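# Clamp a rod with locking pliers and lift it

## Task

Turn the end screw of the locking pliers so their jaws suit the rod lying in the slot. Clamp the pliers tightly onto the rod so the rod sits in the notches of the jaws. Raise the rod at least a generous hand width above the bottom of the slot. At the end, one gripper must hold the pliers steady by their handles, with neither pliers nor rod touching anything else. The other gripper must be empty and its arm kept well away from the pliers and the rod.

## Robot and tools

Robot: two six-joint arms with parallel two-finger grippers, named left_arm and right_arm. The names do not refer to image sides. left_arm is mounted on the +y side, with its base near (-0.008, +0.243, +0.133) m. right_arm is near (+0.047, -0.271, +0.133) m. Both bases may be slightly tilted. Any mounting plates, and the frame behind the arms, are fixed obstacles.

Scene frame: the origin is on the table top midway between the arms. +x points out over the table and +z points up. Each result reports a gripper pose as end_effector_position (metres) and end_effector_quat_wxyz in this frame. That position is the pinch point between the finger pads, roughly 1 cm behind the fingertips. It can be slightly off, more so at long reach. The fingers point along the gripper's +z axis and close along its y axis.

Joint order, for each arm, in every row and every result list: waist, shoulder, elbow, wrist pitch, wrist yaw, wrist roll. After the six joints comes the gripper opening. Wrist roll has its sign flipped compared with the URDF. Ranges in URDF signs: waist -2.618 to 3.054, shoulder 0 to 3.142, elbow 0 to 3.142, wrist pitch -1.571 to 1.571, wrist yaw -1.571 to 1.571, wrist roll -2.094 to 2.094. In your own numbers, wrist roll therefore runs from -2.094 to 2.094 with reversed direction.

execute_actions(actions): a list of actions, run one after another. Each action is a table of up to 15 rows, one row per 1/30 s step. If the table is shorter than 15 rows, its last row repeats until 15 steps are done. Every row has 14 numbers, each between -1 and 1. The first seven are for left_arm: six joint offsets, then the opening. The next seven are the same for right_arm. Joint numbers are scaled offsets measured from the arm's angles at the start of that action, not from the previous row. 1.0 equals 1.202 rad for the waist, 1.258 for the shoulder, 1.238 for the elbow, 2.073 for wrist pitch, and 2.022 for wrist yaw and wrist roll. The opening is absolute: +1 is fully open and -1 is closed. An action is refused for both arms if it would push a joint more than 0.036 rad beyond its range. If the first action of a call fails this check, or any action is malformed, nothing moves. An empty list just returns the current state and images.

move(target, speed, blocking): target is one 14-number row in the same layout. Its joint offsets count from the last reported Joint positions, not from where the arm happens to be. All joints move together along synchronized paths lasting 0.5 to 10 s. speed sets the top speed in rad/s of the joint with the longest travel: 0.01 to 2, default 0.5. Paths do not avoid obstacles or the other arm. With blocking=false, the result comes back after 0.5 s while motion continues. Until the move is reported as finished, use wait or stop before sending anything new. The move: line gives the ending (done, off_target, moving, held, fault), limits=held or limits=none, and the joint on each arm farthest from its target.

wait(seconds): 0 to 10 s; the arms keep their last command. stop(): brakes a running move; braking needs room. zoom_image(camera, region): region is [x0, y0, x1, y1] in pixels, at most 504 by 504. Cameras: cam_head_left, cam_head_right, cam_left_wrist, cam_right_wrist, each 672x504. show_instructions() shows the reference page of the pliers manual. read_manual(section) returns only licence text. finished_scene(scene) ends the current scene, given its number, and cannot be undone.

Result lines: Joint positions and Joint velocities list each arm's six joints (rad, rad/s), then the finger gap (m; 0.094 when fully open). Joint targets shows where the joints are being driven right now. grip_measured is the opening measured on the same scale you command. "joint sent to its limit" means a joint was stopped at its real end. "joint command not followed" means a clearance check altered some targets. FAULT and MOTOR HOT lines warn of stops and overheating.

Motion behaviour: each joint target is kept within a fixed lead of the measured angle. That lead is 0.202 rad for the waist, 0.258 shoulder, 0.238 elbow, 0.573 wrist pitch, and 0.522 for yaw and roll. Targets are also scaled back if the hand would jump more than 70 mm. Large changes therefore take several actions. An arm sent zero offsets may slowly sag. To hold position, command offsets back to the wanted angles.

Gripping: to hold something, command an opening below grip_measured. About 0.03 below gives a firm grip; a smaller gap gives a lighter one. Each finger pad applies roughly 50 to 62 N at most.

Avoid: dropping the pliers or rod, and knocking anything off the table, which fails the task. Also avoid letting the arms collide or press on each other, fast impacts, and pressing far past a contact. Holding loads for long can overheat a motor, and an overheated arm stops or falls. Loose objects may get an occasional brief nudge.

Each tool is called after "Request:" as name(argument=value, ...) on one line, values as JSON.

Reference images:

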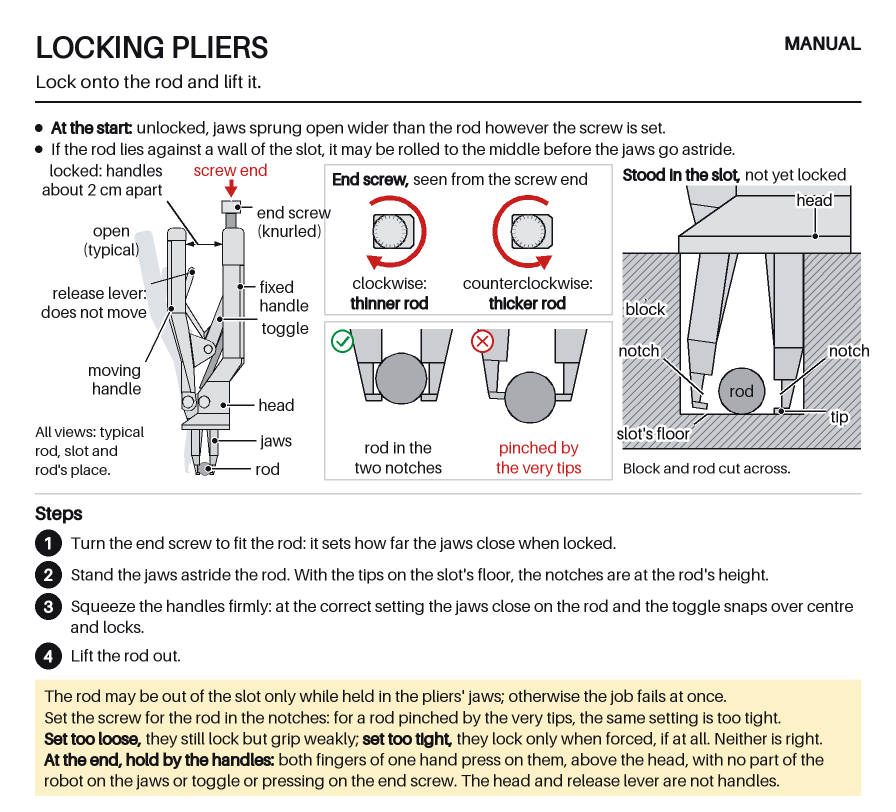

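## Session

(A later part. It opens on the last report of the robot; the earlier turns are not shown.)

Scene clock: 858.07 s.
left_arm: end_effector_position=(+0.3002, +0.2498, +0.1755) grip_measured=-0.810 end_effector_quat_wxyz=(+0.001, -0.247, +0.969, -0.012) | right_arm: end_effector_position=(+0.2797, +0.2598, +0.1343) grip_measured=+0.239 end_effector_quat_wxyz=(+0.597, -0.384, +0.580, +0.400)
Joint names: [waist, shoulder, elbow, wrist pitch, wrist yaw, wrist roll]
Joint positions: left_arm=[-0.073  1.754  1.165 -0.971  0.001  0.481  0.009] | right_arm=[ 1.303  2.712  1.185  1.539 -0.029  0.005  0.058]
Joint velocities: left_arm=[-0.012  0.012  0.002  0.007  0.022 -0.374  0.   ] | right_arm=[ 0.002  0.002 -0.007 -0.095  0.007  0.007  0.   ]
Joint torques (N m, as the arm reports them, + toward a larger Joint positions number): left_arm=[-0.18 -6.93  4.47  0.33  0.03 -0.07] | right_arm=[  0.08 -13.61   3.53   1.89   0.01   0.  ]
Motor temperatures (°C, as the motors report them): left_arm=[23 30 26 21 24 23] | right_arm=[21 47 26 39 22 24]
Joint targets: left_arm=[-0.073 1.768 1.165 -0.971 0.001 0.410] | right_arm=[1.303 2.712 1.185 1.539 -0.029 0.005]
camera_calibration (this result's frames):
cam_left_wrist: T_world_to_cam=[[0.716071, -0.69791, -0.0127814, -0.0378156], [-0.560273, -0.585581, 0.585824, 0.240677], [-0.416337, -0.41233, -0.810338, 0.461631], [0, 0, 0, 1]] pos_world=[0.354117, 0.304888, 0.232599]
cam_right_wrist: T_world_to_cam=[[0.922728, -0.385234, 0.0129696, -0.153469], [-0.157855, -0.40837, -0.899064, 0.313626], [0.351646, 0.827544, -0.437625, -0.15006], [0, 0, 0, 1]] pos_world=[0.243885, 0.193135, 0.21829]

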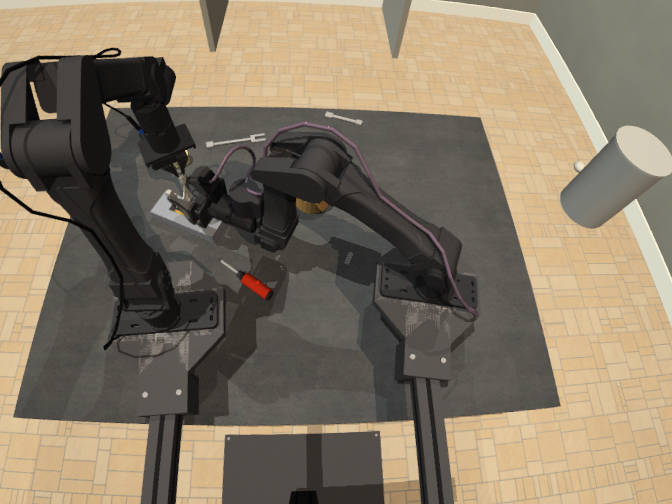

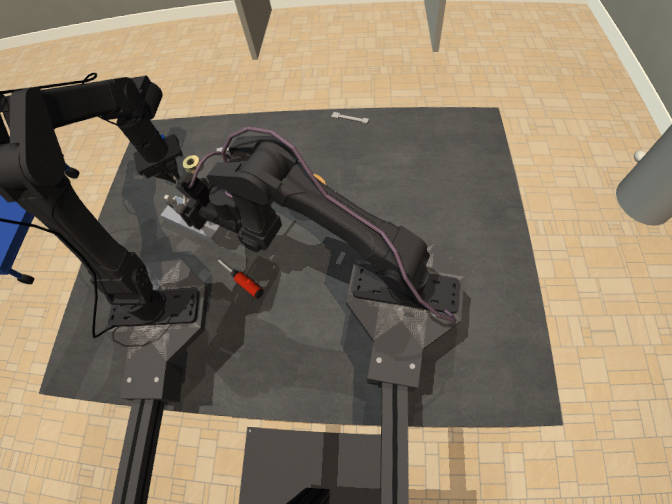

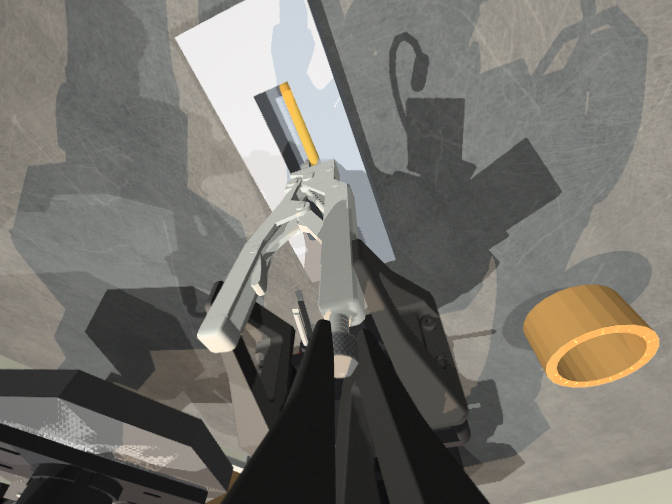

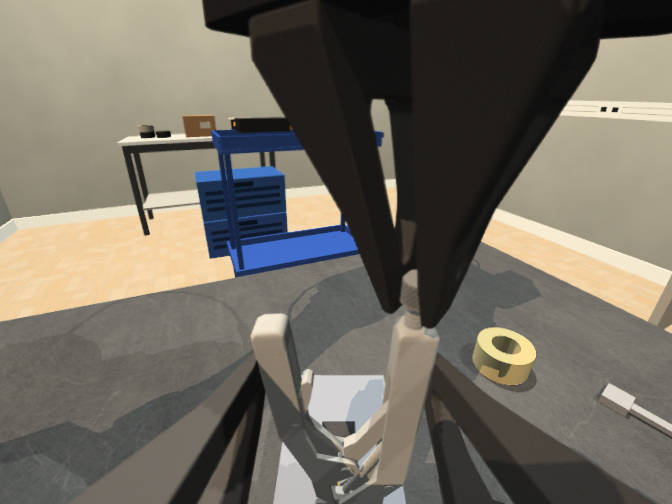

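Request:
execute_actions(actions=[[[0,0.011,0,0,0,-0.033,-0.825,-0.006,0,0,0,0.004,0,0.23],[0,0.011,0,0,0,-0.033,-0.825,-0.008,0,0,0,0.004,0,0.22],[0,0.011,0,0,0,-0.033,-0.825,-0.01,0,0,0,0.004,0,0.21],[0,0.011,0,0,0,-0.033,-0.825,-0.011,0,0,0,0.004,0,0.20],[0,0.011,0,0,0,-0.033,-0.825,-0.012,0,0,0,0.004,0,0.19],[0,0.011,0,0,0,-0.033,-0.825,-0.012,0,0,0,0.004,0,0.18],[0,0.005,0,0,0,-0.033,-0.78,-0.013,0,0,0,0.004,0,0.17],[0,0,0,0,0,-0.033,-0.68,-0.013,0,0,0,0.004,0,0.16],[0,0,0,0,0,-0.033,-0.58,-0.014,0,0,0,0.004,0,0.15],[0,0,0,0,0,-0.033,-0.48,-0.014,0,0,0,0.004,0,0.14],[0,0,0,0,0,-0.02,-0.48,-0.014,0,0,0,0.004,0,0.14],[0,0,0,0,0,0.01,-0.48,-0.014,0,0,0,0.004,0,0.14],[0,0,0,0,0,0.05,-0.48,-0.014,0,0,0,0.004,0,0.14],[0,0,0,0,0,0.095,-0.48,-0.014,0,0,0,0.004,0,0.14],[0,0,0,0,0,0.14,-0.48,-0.014,0,0,0,0.004,0,0.14]]])

Request:
execute_actions(actions=[[[0,0,0,0,0,0.13,-0.48,-0.014,0,0,0,0.004,0,0.135],[0,0,0,0,0,0.16,-0.48,-0.014,0,0,0,0.004,0,0.13],[0,0,0,0,0,0.19,-0.48,-0.014,0,0,0,0.004,0,0.125],[0,0,0,0,0,0.215,-0.48,-0.014,0,0,0,0.004,0,0.12],[0,0,0,0,0,0.23,-0.48,-0.014,0,0,0,0.004,0,0.113],[0,0,0,0,0,0.24,-0.48,-0.014,0,0,0,0.004,0,0.106],[0,0,0,0,0,0.24,-0.48,-0.014,0,0,0,0.004,0,0.10],[0,0,0,0,0,0.24,-0.48,-0.014,0,0,0,0.004,0,0.095]]])

Request:
zoom_image(camera="cam_left_wrist", region=[280, 110, 370, 180])

Scene clock: 871.40 s.
left_arm: end_effector_position=(+0.2999, +0.2499, +0.1755) grip_measured=-0.482 end_effector_quat_wxyz=(+0.000, -0.277, +0.961, -0.012) | right_arm: end_effector_position=(+0.2810, +0.2592, +0.1342) grip_measured=+0.148 end_effector_quat_wxyz=(+0.598, -0.383, +0.580, +0.399)
Joint names: [waist, shoulder, elbow, wrist pitch, wrist yaw, wrist roll]
Joint positions: left_arm=[-0.073  1.754  1.165 -0.972  0.     0.543  0.024] | right_arm=[ 1.301  2.712  1.185  1.539 -0.027  0.005  0.054]
Joint velocities: left_arm=[-0.022 -0.007  0.007 -0.037 -0.066  1.458  0.   ] | right_arm=[-0.002 -0.002 -0.012 -0.066 -0.022  0.037 -0.001]
Joint torques (N m, as the arm reports them, + toward a larger Joint positions number): left_arm=[-0.14 -8.09  4.51  0.37  0.06  0.08] | right_arm=[ -1.14 -13.64   3.52   1.9    0.05   0.  ]
Motor temperatures (°C, as the motors report them): left_arm=[23 29 26 21 24 23] | right_arm=[21 47 26 39 22 24]
Joint targets: left_arm=[-0.073 1.754 1.165 -0.971 0.001 0.764] | right_arm=[1.286 2.712 1.185 1.539 -0.021 0.005]
camera_calibration (this result's frames):
cam_left_wrist: T_world_to_cam=[[0.757995, -0.65209, -0.0148613, -0.0611766], [-0.521314, -0.619359, 0.587048, 0.237139], [-0.392013, -0.437232, -0.809416, 0.460327], [0, 0, 0, 1]] pos_world=[0.35045, 0.308251, 0.232475]
cam_right_wrist: T_world_to_cam=[[0.921263, -0.38874, 0.0124869, -0.153528], [-0.159819, -0.407629, -0.899053, 0.313945], [0.354588, 0.826269, -0.437661, -0.150546], [0, 0, 0, 1]] pos_world=[0.244996, 0.192682, 0.218282]

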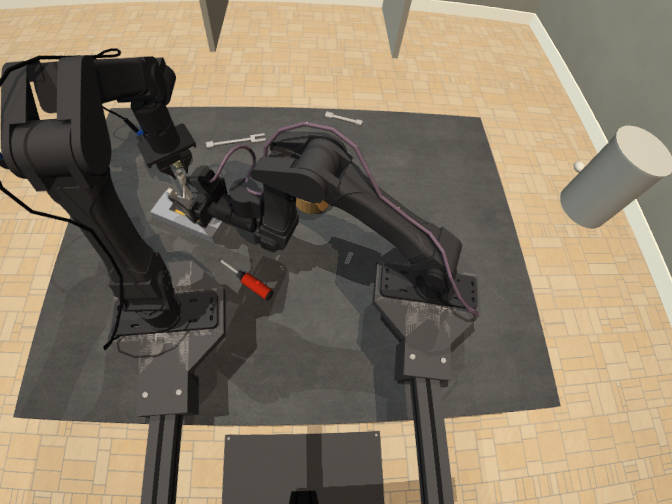

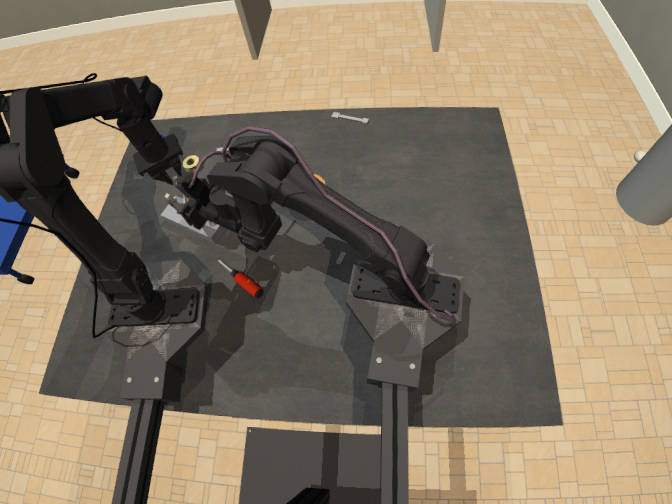

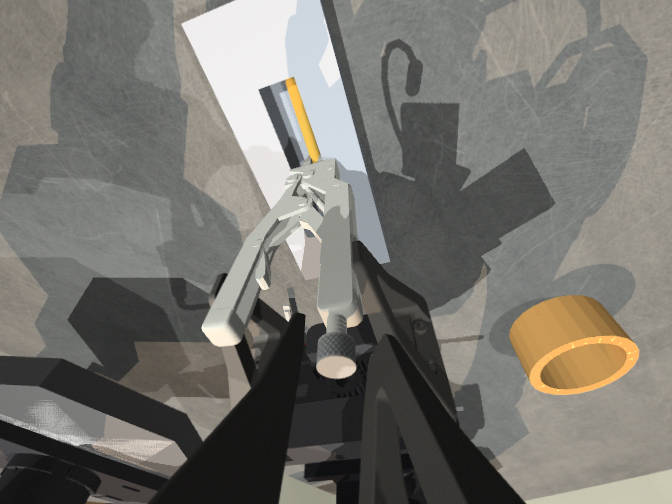

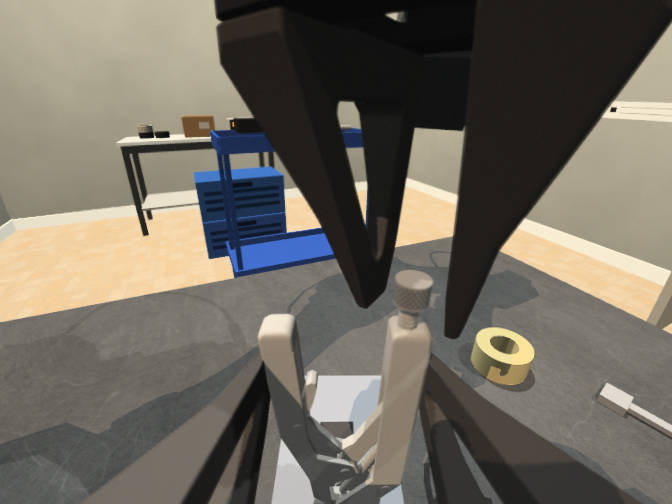

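Scene clock: 871.90 s.
left_arm: end_effector_position=(+0.2999, +0.2499, +0.1755) grip_measured=-0.482 end_effector_quat_wxyz=(-0.002, -0.487, +0.873, -0.011) | right_arm: end_effector_position=(+0.2810, +0.2592, +0.1342) grip_measured=+0.104 end_effector_quat_wxyz=(+0.598, -0.383, +0.580, +0.399)
Joint names: [waist, shoulder, elbow, wrist pitch, wrist yaw, wrist roll]
Joint positions: left_arm=[-0.073  1.754  1.165 -0.972  0.     1.     0.024] | right_arm=[ 1.301  2.712  1.185  1.539 -0.027  0.005  0.052]
Joint velocities: left_arm=[-0.002  0.007  0.002  0.007 -0.022  0.139  0.001] | right_arm=[ 0.007 -0.002 -0.012 -0.051  0.037  0.037  0.   ]
Joint torques (N m, as the arm reports them, + toward a larger Joint positions number): left_arm=[-0.18 -8.14  4.46  0.34  0.03  0.07] | right_arm=[ -1.4  -13.67   3.54   1.88   0.09   0.  ]
Motor temperatures (°C, as the motors report them): left_arm=[23 29 26 21 24 23] | right_arm=[21 47 26 39 22 24]
Joint targets: left_arm=[-0.073 1.754 1.165 -0.972 0.000 1.028] | right_arm=[1.284 2.712 1.185 1.539 -0.019 0.005]
camera_calibration (this result's frames):
cam_left_wrist: T_world_to_cam=[[0.96756, -0.251649, -0.0223545, -0.222775], [-0.189819, -0.782511, 0.592997, 0.17745], [-0.16672, -0.569517, -0.804894, 0.425026], [0, 0, 0, 1]] pos_world=[0.320092, 0.324855, 0.231893]
cam_right_wrist: T_world_to_cam=[[0.921263, -0.38874, 0.0124869, -0.153528], [-0.159819, -0.407629, -0.899053, 0.313945], [0.354588, 0.826269, -0.437661, -0.150546], [0, 0, 0, 1]] pos_world=[0.244996, 0.192682, 0.218282]

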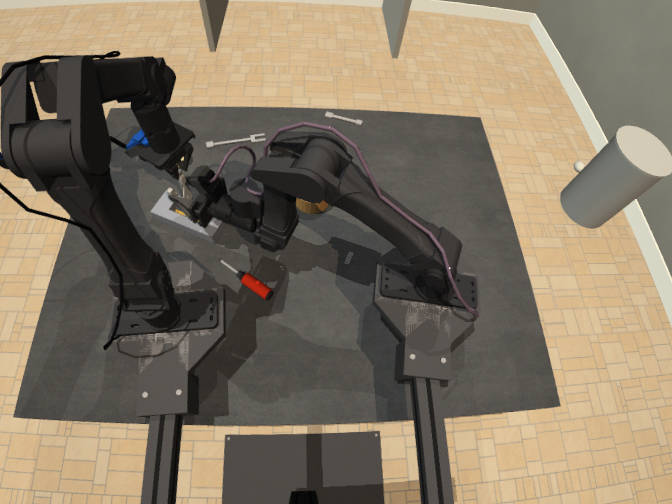

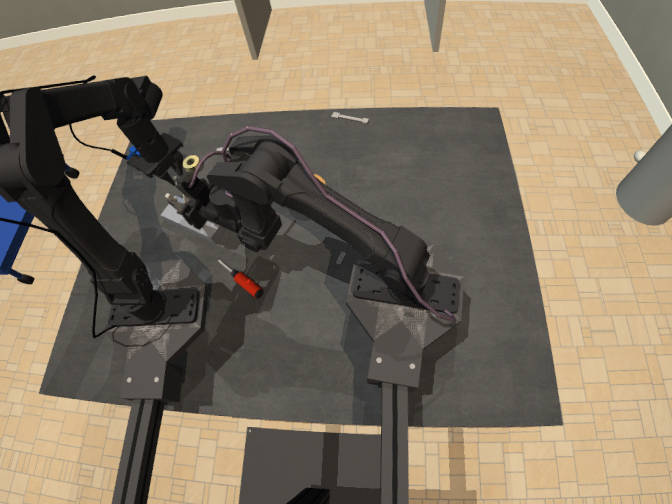

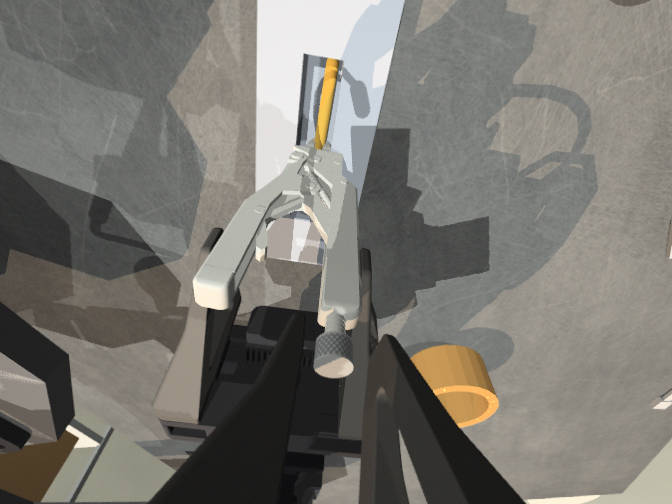

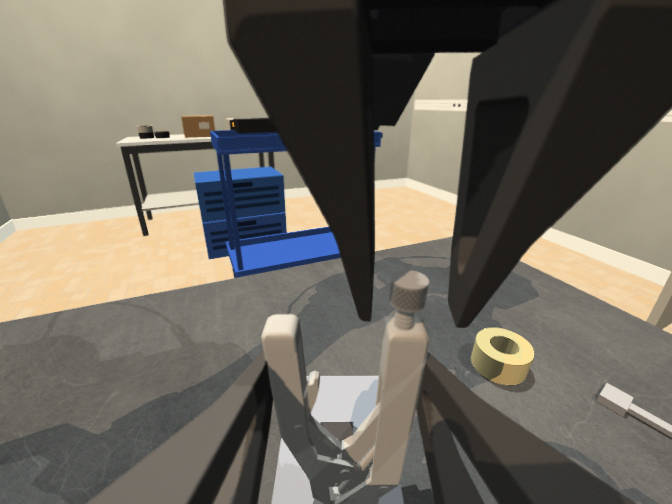

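Region (280, 110, 370, 180) of cam_left_wrist's 672x504 image, scaled by 5.600, with more detail than that image has.

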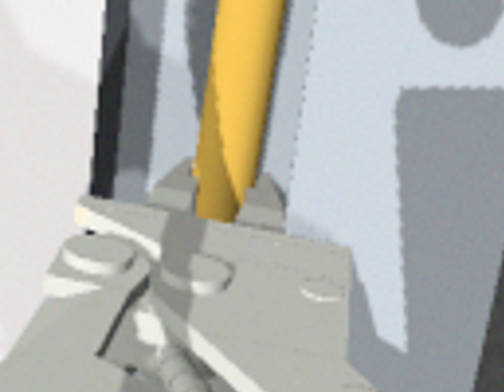

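Request:
execute_actions(actions=[[[0,-0.006,0,-0.004,0,0.012,-0.42,-0.014,0,0,0,0.004,0,0.09],[0,-0.012,0,-0.007,0,0.012,-0.36,-0.014,0,0,0,0.004,0,0.085],[0,-0.018,0,-0.009,0,0.012,-0.3,-0.014,0,0,0,0.004,0,0.08],[0,-0.024,0,-0.011,0,0.012,-0.3,-0.014,0,0,0,0.004,0,0.075],[0,-0.030,0,-0.013,0,0.012,-0.3,-0.014,0,0,0,0.004,0,0.07],[0,-0.037,0,-0.015,0,0.012,-0.3,-0.014,0,0,0,0.004,0,0.065],[0,-0.044,0,-0.017,0,0.012,-0.3,-0.014,0,0,0,0.004,0,0.06],[0,-0.051,0,-0.019,0,0.012,-0.3,-0.014,0,0,0,0.004,0,0.055],[0,-0.058,0,-0.021,0,0.012,-0.3,-0.014,0,0,0,0.004,0,0.05],[0,-0.065,0,-0.023,0,0.012,-0.3,-0.014,0,0,0,0.004,0,0.05],[0,-0.072,0,-0.025,0,0.012,-0.3,-0.014,0,0,0,0.004,0,0.05],[0,-0.079,0,-0.027,0,0.012,-0.3,-0.014,0,0,0,0.004,0,0.05],[0,-0.086,0,-0.029,0,0.012,-0.3,-0.014,0,0,0,0.004,0,0.05],[0,-0.093,0,-0.031,0,0.012,-0.3,-0.014,0,0,0,0.004,0,0.05],[0,-0.10,0,-0.033,0,0.012,-0.3,-0.014,0,0,0,0.004,0,0.05]]])

Scene clock: 895.67 s.
left_arm: end_effector_position=(+0.2959, +0.2503, +0.1992) grip_measured=-0.302 end_effector_quat_wxyz=(+0.018, -0.497, +0.867, -0.023) | right_arm: end_effector_position=(+0.2810, +0.2592, +0.1342) grip_measured=+0.058 end_effector_quat_wxyz=(+0.598, -0.383, +0.580, +0.399)
Joint names: [waist, shoulder, elbow, wrist pitch, wrist yaw, wrist roll]
Joint positions: left_arm=[-0.073  1.67   1.165 -1.01   0.     1.024  0.033] | right_arm=[ 1.301  2.712  1.185  1.539 -0.027  0.005  0.05 ]
Joint velocities: left_arm=[ 0.007 -0.256 -0.012 -0.154 -0.051  0.007  0.001] | right_arm=[-0.017  0.002  0.002  0.022 -0.022 -0.066  0.001]
Joint torques (N m, as the arm reports them, + toward a larger Joint positions number): left_arm=[-0.17 -9.81  4.6   0.29  0.03  0.03] | right_arm=[ -1.35 -13.67   3.56   1.89   0.1    0.  ]
Motor temperatures (°C, as the motors report them): left_arm=[23 30 26 21 24 23] | right_arm=[21 47 26 39 22 24]
Joint targets: left_arm=[-0.073 1.629 1.165 -1.041 0.000 1.024] | right_arm=[1.284 2.712 1.185 1.539 -0.019 0.005]
camera_calibration (this result's frames):
cam_left_wrist: T_world_to_cam=[[0.973567, -0.227338, 0.0219983, -0.234974], [-0.197019, -0.787177, 0.584411, 0.16797], [-0.115542, -0.573297, -0.81116, 0.430688], [0, 0, 0, 1]] pos_world=[0.311619, 0.325716, 0.256362]
cam_right_wrist: T_world_to_cam=[[0.921263, -0.38874, 0.0124869, -0.153528], [-0.159819, -0.407629, -0.899053, 0.313945], [0.354588, 0.826269, -0.437661, -0.150546], [0, 0, 0, 1]] pos_world=[0.244996, 0.192682, 0.218282]

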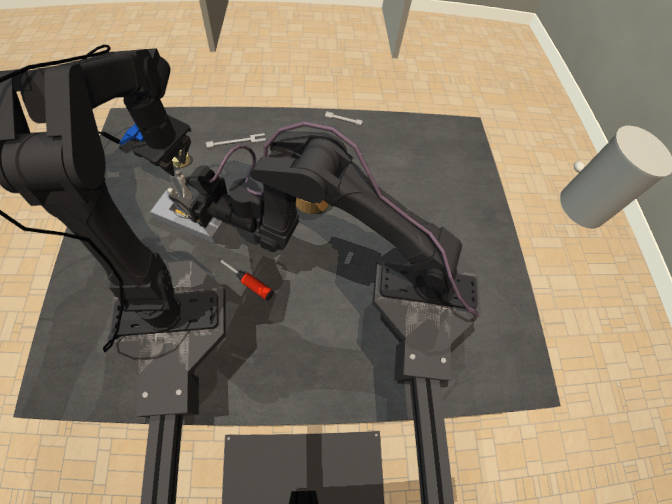

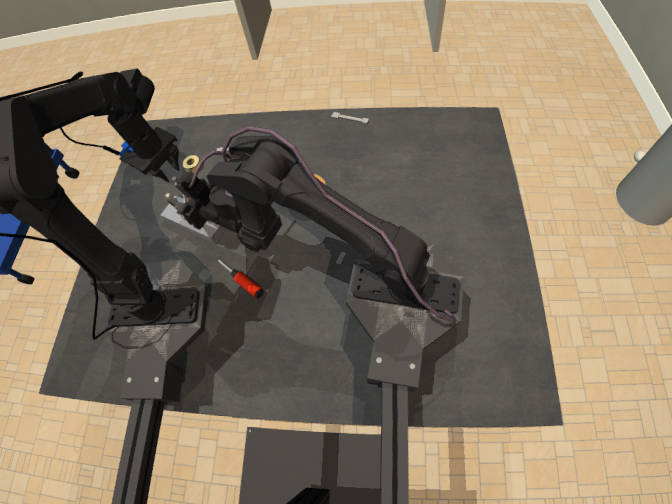

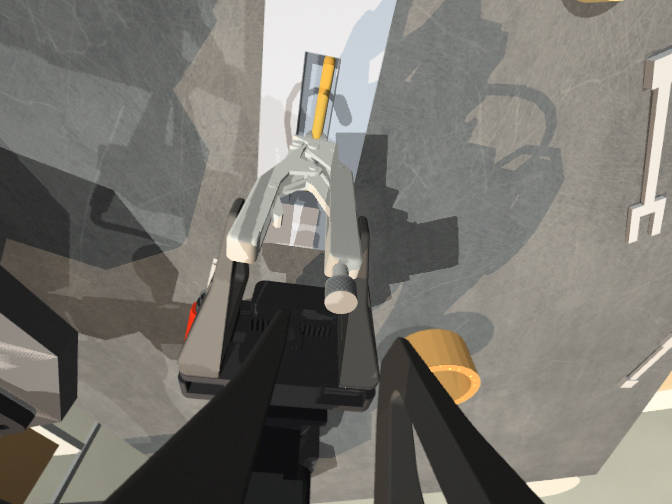

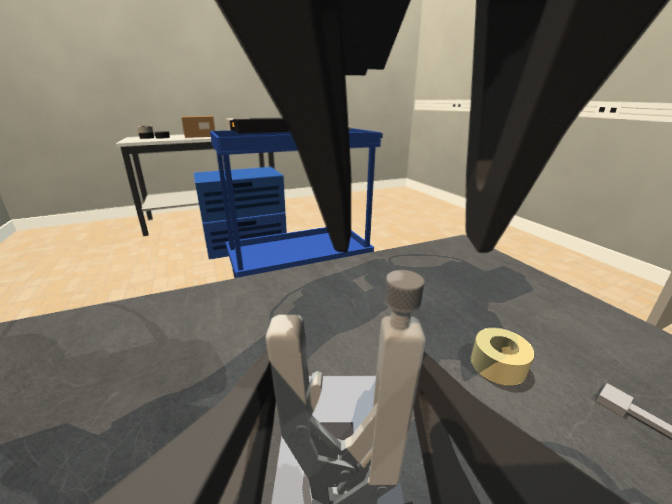

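Request:
execute_actions(actions=[[[0.004,-0.035,0,-0.015,0,0,-0.3,-0.014,0,0,0,0.004,0,0.04],[0.012,-0.04,0,-0.017,0,0,-0.3,-0.014,0,0,0,0.004,0,0.03],[0.024,-0.047,0,-0.02,0,0,-0.3,-0.014,0,0,0,0.004,0,0.02],[0.04,-0.055,0,-0.024,0,0,-0.3,-0.014,0,0,0,0.004,0,0.01],[0.06,-0.065,0,-0.028,0,0,-0.3,-0.014,0,0,0,0.004,0,0.0],[0.082,-0.075,0,-0.032,0,0,-0.3,-0.014,0,0,0,0.004,0,-0.01],[0.106,-0.085,0,-0.036,0,0,-0.3,-0.014,0,0,0,0.004,0,-0.02],[0.13,-0.095,0,-0.04,0,0,-0.3,-0.014,0,0,0,0.004,0,-0.03],[0.155,-0.105,0,-0.044,0,0,-0.3,-0.014,0,0,0,0.004,0,-0.04],[0.18,-0.115,0,-0.048,0,0,-0.3,-0.014,0,0,0,0.004,0,-0.05],[0.205,-0.125,0,-0.052,0,0,-0.3,-0.014,0,0,0,0.004,0,-0.06],[0.23,-0.135,0,-0.056,0,0,-0.3,-0.014,0,0,0,0.004,0,-0.07],[0.255,-0.145,0,-0.06,0,0,-0.3,-0.014,0,0,0,0.004,0,-0.08],[0.277,-0.153,0,-0.063,0,0,-0.3,-0.014,0,0,0,0.004,0,-0.09],[0.295,-0.16,0,-0.066,0,0,-0.3,-0.014,0,0,0,0.004,0,-0.10]]])

Request:
execute_actions(actions=[])

Scene clock: 904.53 s.
left_arm: end_effector_position=(+0.2643, +0.3362, +0.2389) grip_measured=-0.302 end_effector_quat_wxyz=(+0.050, -0.624, +0.779, -0.033) | right_arm: end_effector_position=(+0.2838, +0.2580, +0.1344) grip_measured=-0.077 end_effector_quat_wxyz=(+0.599, -0.381, +0.581, +0.398)
Joint names: [waist, shoulder, elbow, wrist pitch, wrist yaw, wrist roll]
Joint positions: left_arm=[ 0.234  1.512  1.165 -1.098  0.008  1.024  0.033] | right_arm=[ 1.295  2.712  1.185  1.54  -0.027  0.003  0.043]
Joint velocities: left_arm=[ 0.779 -0.33   0.007 -0.256  0.022  0.066 -0.001] | right_arm=[ 0.002 -0.017 -0.017 -0.037 -0.022  0.022 -0.002]
Joint torques (N m, as the arm reports them, + toward a larger Joint positions number): left_arm=[-0.18 -8.38  4.83  0.39 -0.04  0.04] | right_arm=[ -0.85 -13.68   3.54   1.89   0.1    0.  ]
Motor temperatures (°C, as the motors report them): left_arm=[23 30 26 21 24 23] | right_arm=[21 47 26 39 22 24]
Joint targets: left_arm=[0.281 1.469 1.165 -1.146 0.000 1.024] | right_arm=[1.284 2.712 1.185 1.539 -0.019 0.005]
camera_calibration (this result's frames):
cam_left_wrist: T_world_to_cam=[[0.993314, 0.0783431, 0.0847886, -0.308512], [0.0155812, -0.818736, 0.573959, 0.163072], [0.114385, -0.568801, -0.814482, 0.447004], [0, 0, 0, 1]] pos_world=[0.252778, 0.411939, 0.296638]
cam_right_wrist: T_world_to_cam=[[0.919355, -0.393279, 0.0108865, -0.154629], [-0.162892, -0.405683, -0.899382, 0.314438], [0.358124, 0.825078, -0.437029, -0.151216], [0, 0, 0, 1]] pos_world=[0.247533, 0.191515, 0.218398]

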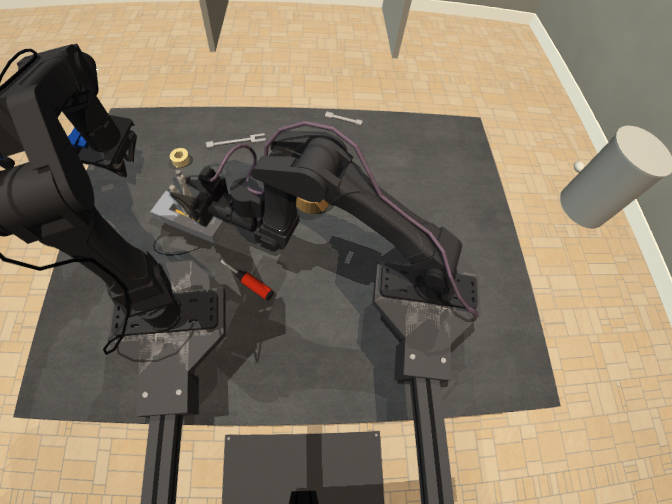

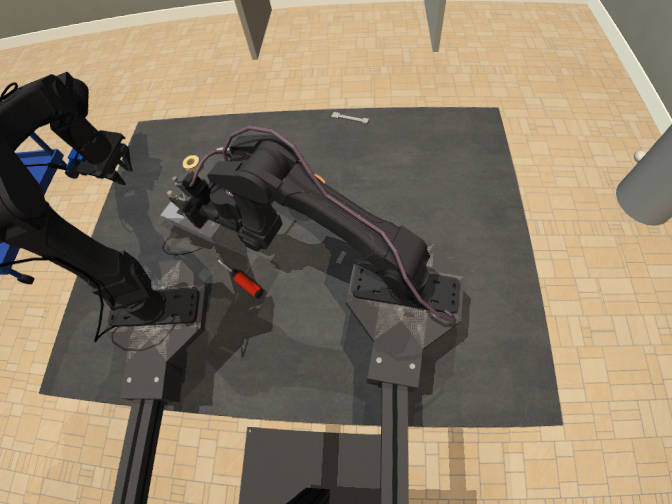

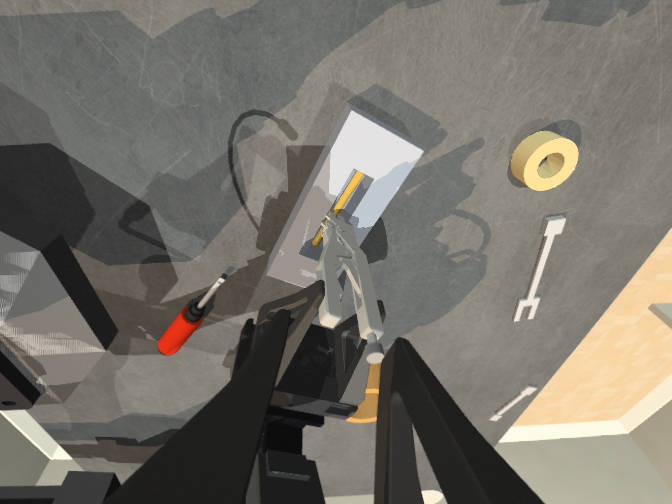

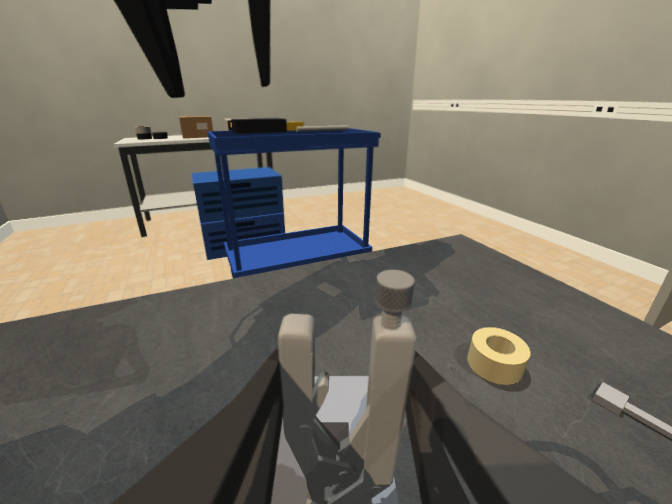

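Scene clock: 904.53 s.
left_arm: end_effector_position=(+0.2643, +0.3362, +0.2389) grip_measured=-0.302 end_effector_quat_wxyz=(+0.050, -0.624, +0.779, -0.033) | right_arm: end_effector_position=(+0.2838, +0.2580, +0.1344) grip_measured=-0.077 end_effector_quat_wxyz=(+0.599, -0.381, +0.581, +0.398)
Joint names: [waist, shoulder, elbow, wrist pitch, wrist yaw, wrist roll]
Joint positions: left_arm=[ 0.234  1.512  1.165 -1.098  0.008  1.024  0.033] | right_arm=[ 1.295  2.712  1.185  1.54  -0.027  0.003  0.043]
Joint velocities: left_arm=[ 0.779 -0.33   0.007 -0.256  0.022  0.066 -0.001] | right_arm=[ 0.002 -0.017 -0.017 -0.037 -0.022  0.022 -0.002]
Joint torques (N m, as the arm reports them, + toward a larger Joint positions number): left_arm=[-0.18 -8.38  4.83  0.39 -0.04  0.04] | right_arm=[ -0.85 -13.68   3.54   1.89   0.1    0.  ]
Motor temperatures (°C, as the motors report them): left_arm=[23 30 26 21 24 23] | right_arm=[21 47 26 39 22 24]
Joint targets: left_arm=[0.281 1.469 1.165 -1.146 0.000 1.024] | right_arm=[1.284 2.712 1.185 1.539 -0.019 0.005]
camera_calibration (this result's frames):
cam_left_wrist: T_world_to_cam=[[0.993314, 0.0783431, 0.0847886, -0.308512], [0.0155812, -0.818736, 0.573959, 0.163072], [0.114385, -0.568801, -0.814482, 0.447004], [0, 0, 0, 1]] pos_world=[0.252778, 0.411939, 0.296638]
cam_right_wrist: T_world_to_cam=[[0.919355, -0.393279, 0.0108865, -0.154629], [-0.162892, -0.405683, -0.899382, 0.314438], [0.358124, 0.825078, -0.437029, -0.151216], [0, 0, 0, 1]] pos_world=[0.247533, 0.191515, 0.218398]

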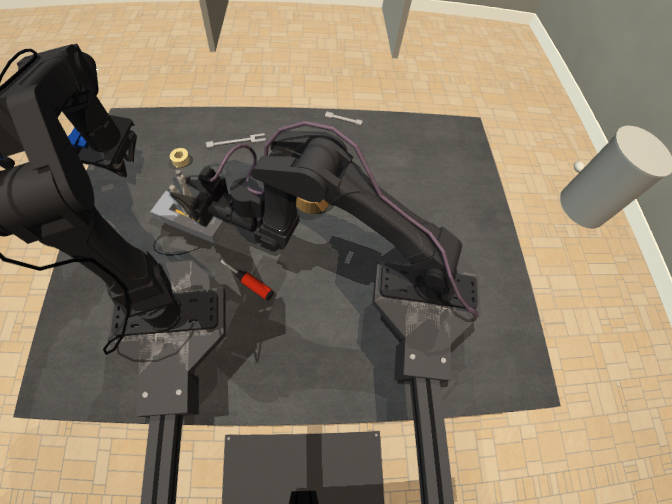

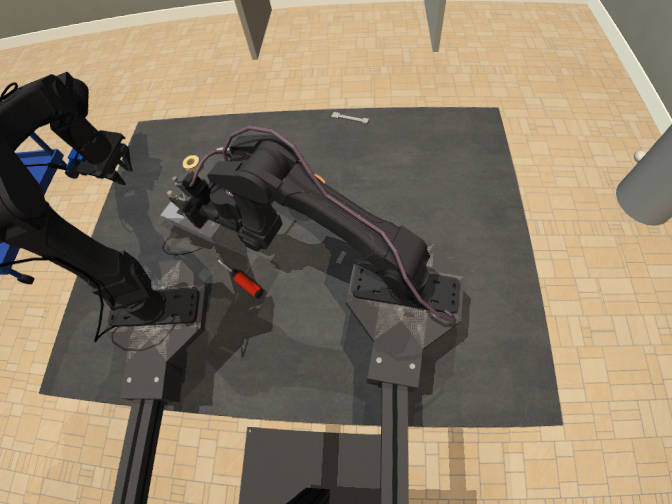

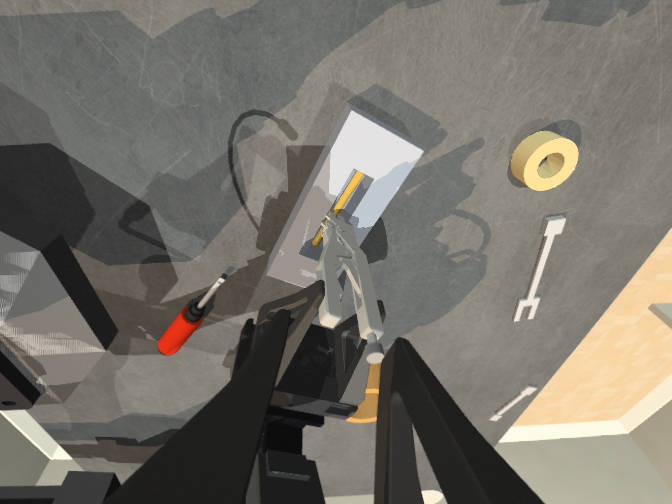

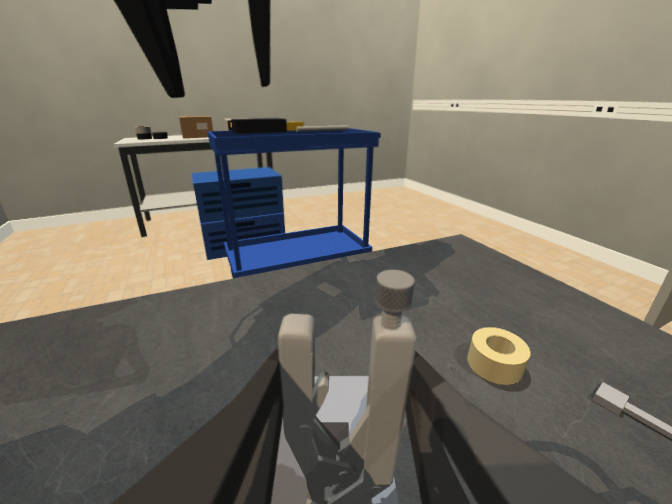

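Request:
execute_actions(actions=[[[0.043,-0.035,0,-0.023,0,0,-0.3,0,-0.0141,-0.0174,0.0077,0,0,-0.11],[0.052,-0.038,0,-0.023,0,0,-0.3,0,-0.0173,-0.0192,0.0069,0,0,-0.11],[0.066,-0.042,0,-0.023,0,0,-0.3,0,-0.0227,-0.0223,0.0055,0,0,-0.11],[0.085,-0.048,0,-0.023,0,0,-0.3,0,-0.0291,-0.026,0.0039,0,0,-0.11],[0.107,-0.055,0,-0.023,0,0,-0.3,0,-0.0366,-0.0303,0.002,0,0,-0.11],[0.13,-0.062,0,-0.023,0,0,-0.3,0,-0.0441,-0.0346,0.0001,0,0,-0.11],[0.155,-0.07,0,-0.023,0,0,-0.3,0,-0.0527,-0.0395,-0.0021,0,0,-0.11],[0.18,-0.078,0,-0.023,0,0,-0.3,0,-0.0613,-0.0444,-0.0042,0,0,-0.11],[0.205,-0.086,0,-0.023,0,0,-0.3,0,-0.0699,-0.0493,-0.0064,0,0,-0.11],[0.23,-0.094,0,-0.023,0,0,-0.3,0,-0.0785,-0.0542,-0.0085,0,0,-0.11],[0.255,-0.102,0,-0.023,0,0,-0.3,0,-0.087,-0.0591,-0.0107,0,0,-0.11],[0.28,-0.11,0,-0.023,0,0,-0.3,0,-0.0956,-0.0641,-0.0129,0,0,-0.11],[0.305,-0.118,0,-0.023,0,0,-0.3,0,-0.1042,-0.069,-0.015,0,0,-0.11],[0.328,-0.125,0,-0.023,0,0,-0.3,0,-0.1118,-0.0733,-0.0169,0,0,-0.11],[0.348,-0.13,0,-0.023,0,0,-0.3,0,-0.1192,-0.0775,-0.0188,0,0,-0.11]]])

Scene clock: 936.57 s.
left_arm: end_effector_position=(+0.2067, +0.4212, +0.2680) grip_measured=-0.302 end_effector_quat_wxyz=(-0.094, +0.753, -0.651, +0.031) | right_arm: end_effector_position=(+0.2812, +0.2522, +0.1528) grip_measured=-0.077 end_effector_quat_wxyz=(+0.591, -0.386, +0.589, +0.393)
Joint names: [waist, shoulder, elbow, wrist pitch, wrist yaw, wrist roll]
Joint positions: left_arm=[ 0.602  1.389  1.165 -1.135  0.014  1.024  0.033] | right_arm=[ 1.295  2.613  1.112  1.488 -0.028  0.003  0.043]
Joint velocities: left_arm=[ 0.784 -0.276  0.002  0.007 -0.022  0.037 -0.001] | right_arm=[ 0.012 -0.315 -0.129 -0.154 -0.066 -0.007 -0.   ]
Joint torques (N m, as the arm reports them, + toward a larger Joint positions number): left_arm=[ 0.25 -7.3   4.98  0.63  0.01  0.04] | right_arm=[  0.08 -16.07   2.61   2.16   0.02   0.  ]
Motor temperatures (°C, as the motors report them): left_arm=[23 30 26 21 24 23] | right_arm=[21 47 26 39 22 24]
Joint targets: left_arm=[0.653 1.349 1.165 -1.145 0.007 1.024] | right_arm=[1.295 2.562 1.089 1.501 -0.027 0.003]
camera_calibration (this result's frames):
cam_left_wrist: T_world_to_cam=[[0.890992, 0.424123, 0.16203, -0.405663], [0.273702, -0.786497, 0.553633, 0.155374], [0.362245, -0.448935, -0.816845, 0.424536], [0, 0, 0, 1]] pos_world=[0.16513, 0.484841, 0.326489]
cam_right_wrist: T_world_to_cam=[[0.91988, -0.392069, 0.0101764, -0.155065], [-0.172271, -0.427223, -0.887583, 0.334551], [0.352341, 0.814716, -0.460536, -0.129667], [0, 0, 0, 1]] pos_world=[0.245961, 0.187774, 0.238803]

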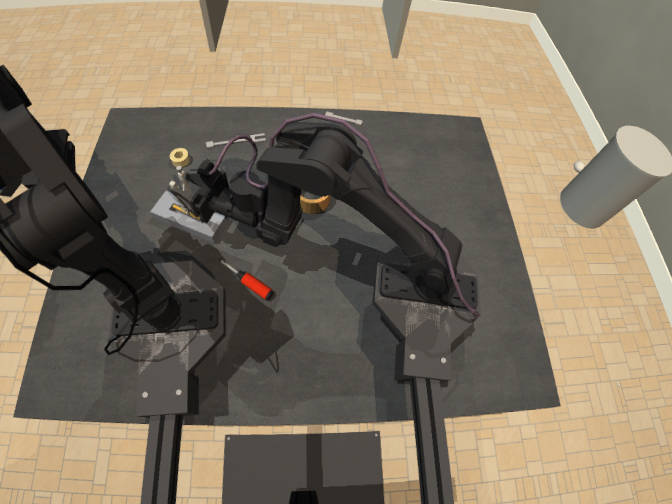

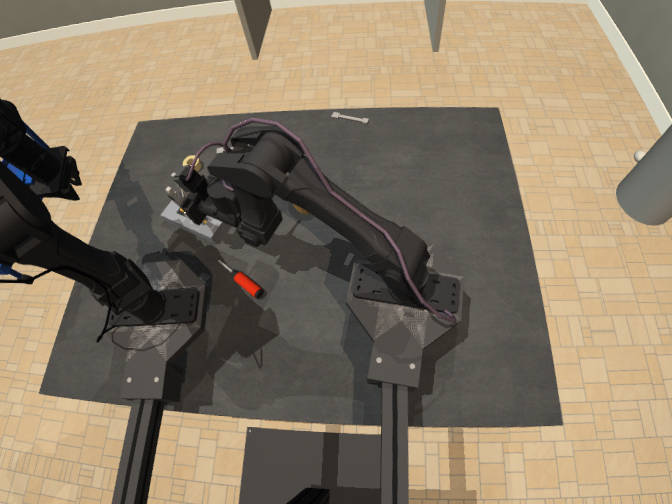

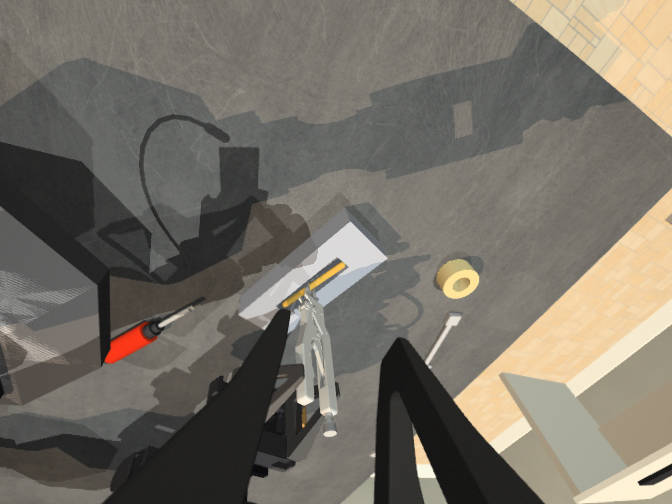

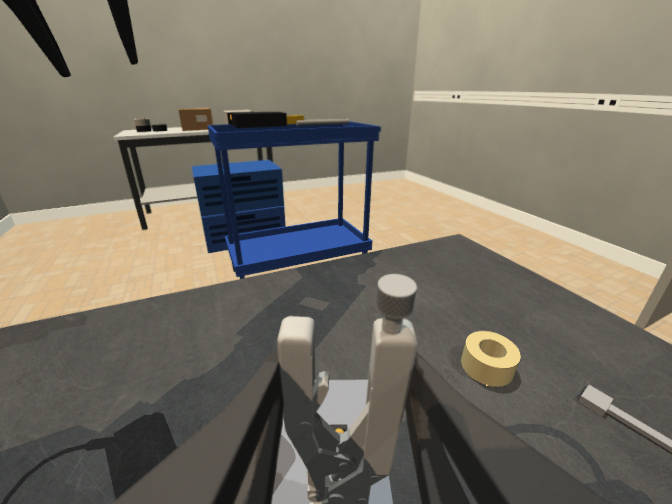

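Request:
execute_actions(actions=[])

Request:
zoom_image(camera="cam_left_wrist", region=[220, 210, 420, 370])

Scene clock: 944.47 s.
left_arm: end_effector_position=(+0.1968, +0.4317, +0.2724) grip_measured=-0.302 end_effector_quat_wxyz=(-0.103, +0.768, -0.631, +0.027) | right_arm: end_effector_position=(+0.2818, +0.2533, +0.1643) grip_measured=-0.077 end_effector_quat_wxyz=(+0.594, -0.384, +0.586, +0.395)
Joint names: [waist, shoulder, elbow, wrist pitch, wrist yaw, wrist roll]
Joint positions: left_arm=[ 0.651  1.37   1.165 -1.136  0.01   1.024  0.033] | right_arm=[ 1.295  2.583  1.105  1.476 -0.028  0.003  0.043]
Joint velocities: left_arm=[-0.007 -0.007  0.007  0.022 -0.081  0.081 -0.   ] | right_arm=[ 0.007 -0.007  0.007  0.022  0.037  0.007 -0.001]
Joint torques (N m, as the arm reports them, + toward a larger Joint positions number): left_arm=[ 0.06 -6.95  4.99  0.67  0.01  0.02] | right_arm=[  0.1  -15.13   2.56   2.15   0.02   0.  ]
Motor temperatures (°C, as the motors report them): left_arm=[23 30 26 21 24 23] | right_arm=[21 48 26 40 22 24]
Joint targets: left_arm=[0.653 1.349 1.165 -1.145 0.008 1.024] | right_arm=[1.295 2.562 1.089 1.501 -0.027 0.003]
camera_calibration (this result's frames):
cam_left_wrist: T_world_to_cam=[[0.866871, 0.466209, 0.17659, -0.419385], [0.308202, -0.779587, 0.545212, 0.156441], [0.391849, -0.418203, -0.819488, 0.418086], [0, 0, 0, 1]] pos_world=[0.15151, 0.492325, 0.331382]
cam_right_wrist: T_world_to_cam=[[0.919786, -0.392281, 0.0104873, -0.155308], [-0.168206, -0.418257, -0.892618, 0.342684], [0.354543, 0.819254, -0.450691, -0.128889], [0, 0, 0, 1]] pos_world=[0.246189, 0.187999, 0.249425]

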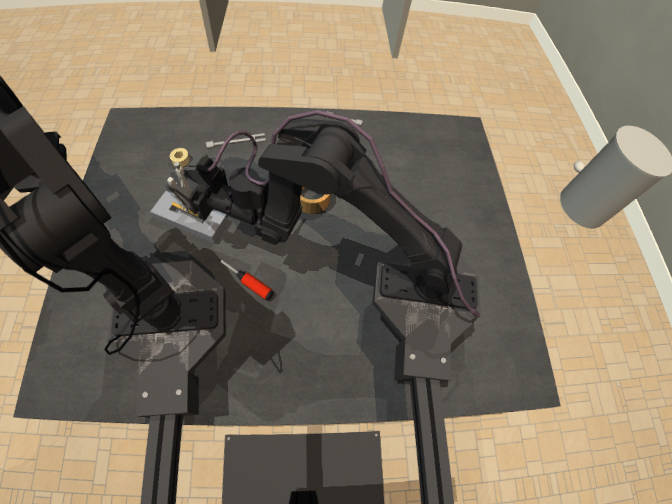

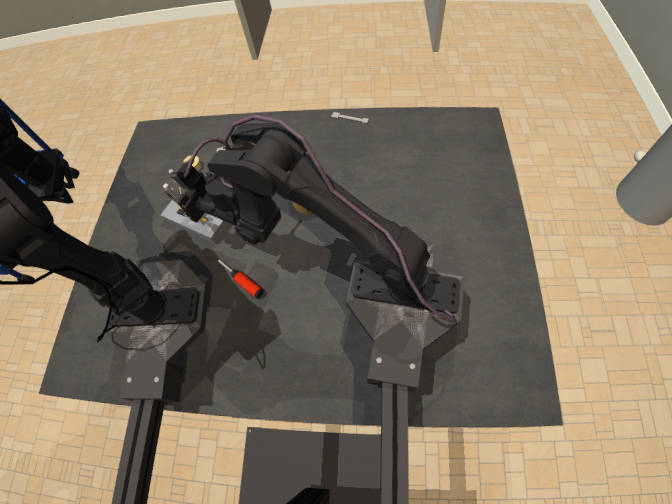

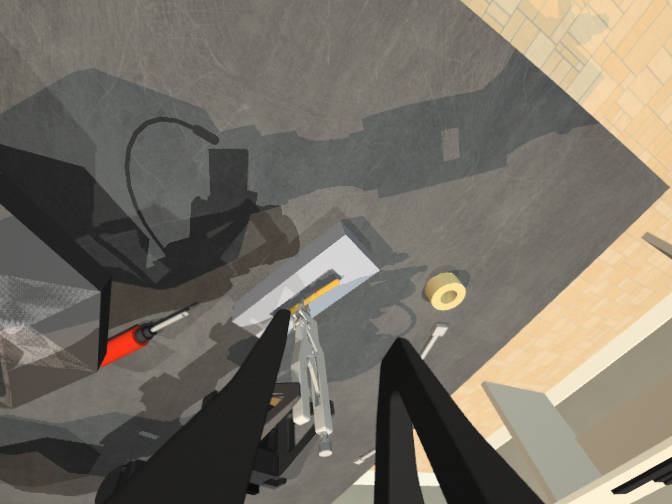

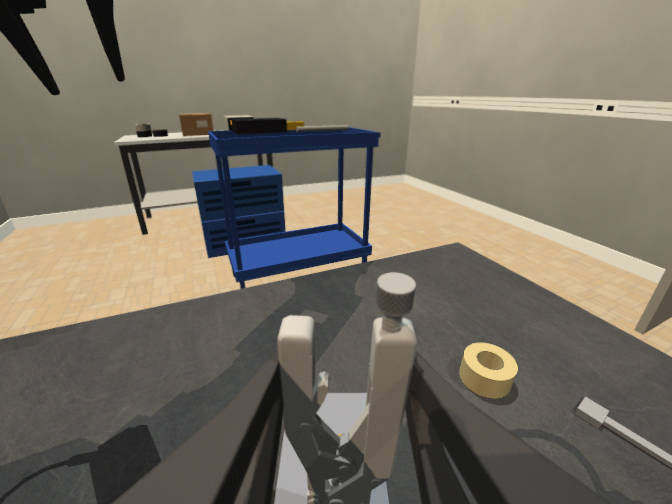

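Region (220, 210, 420, 370) of cam_left_wrist's 672x504 image, scaled by 2.520, with more detail than that image has; it fills the top 403 rows of this view, and the rest is white.

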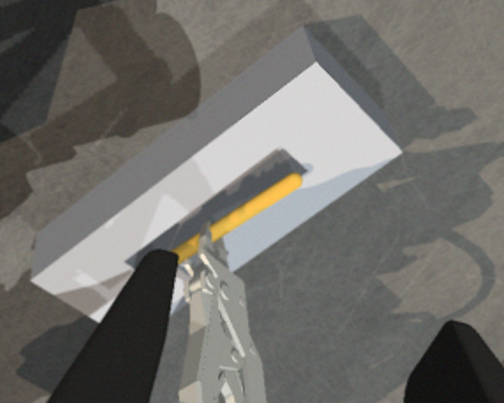

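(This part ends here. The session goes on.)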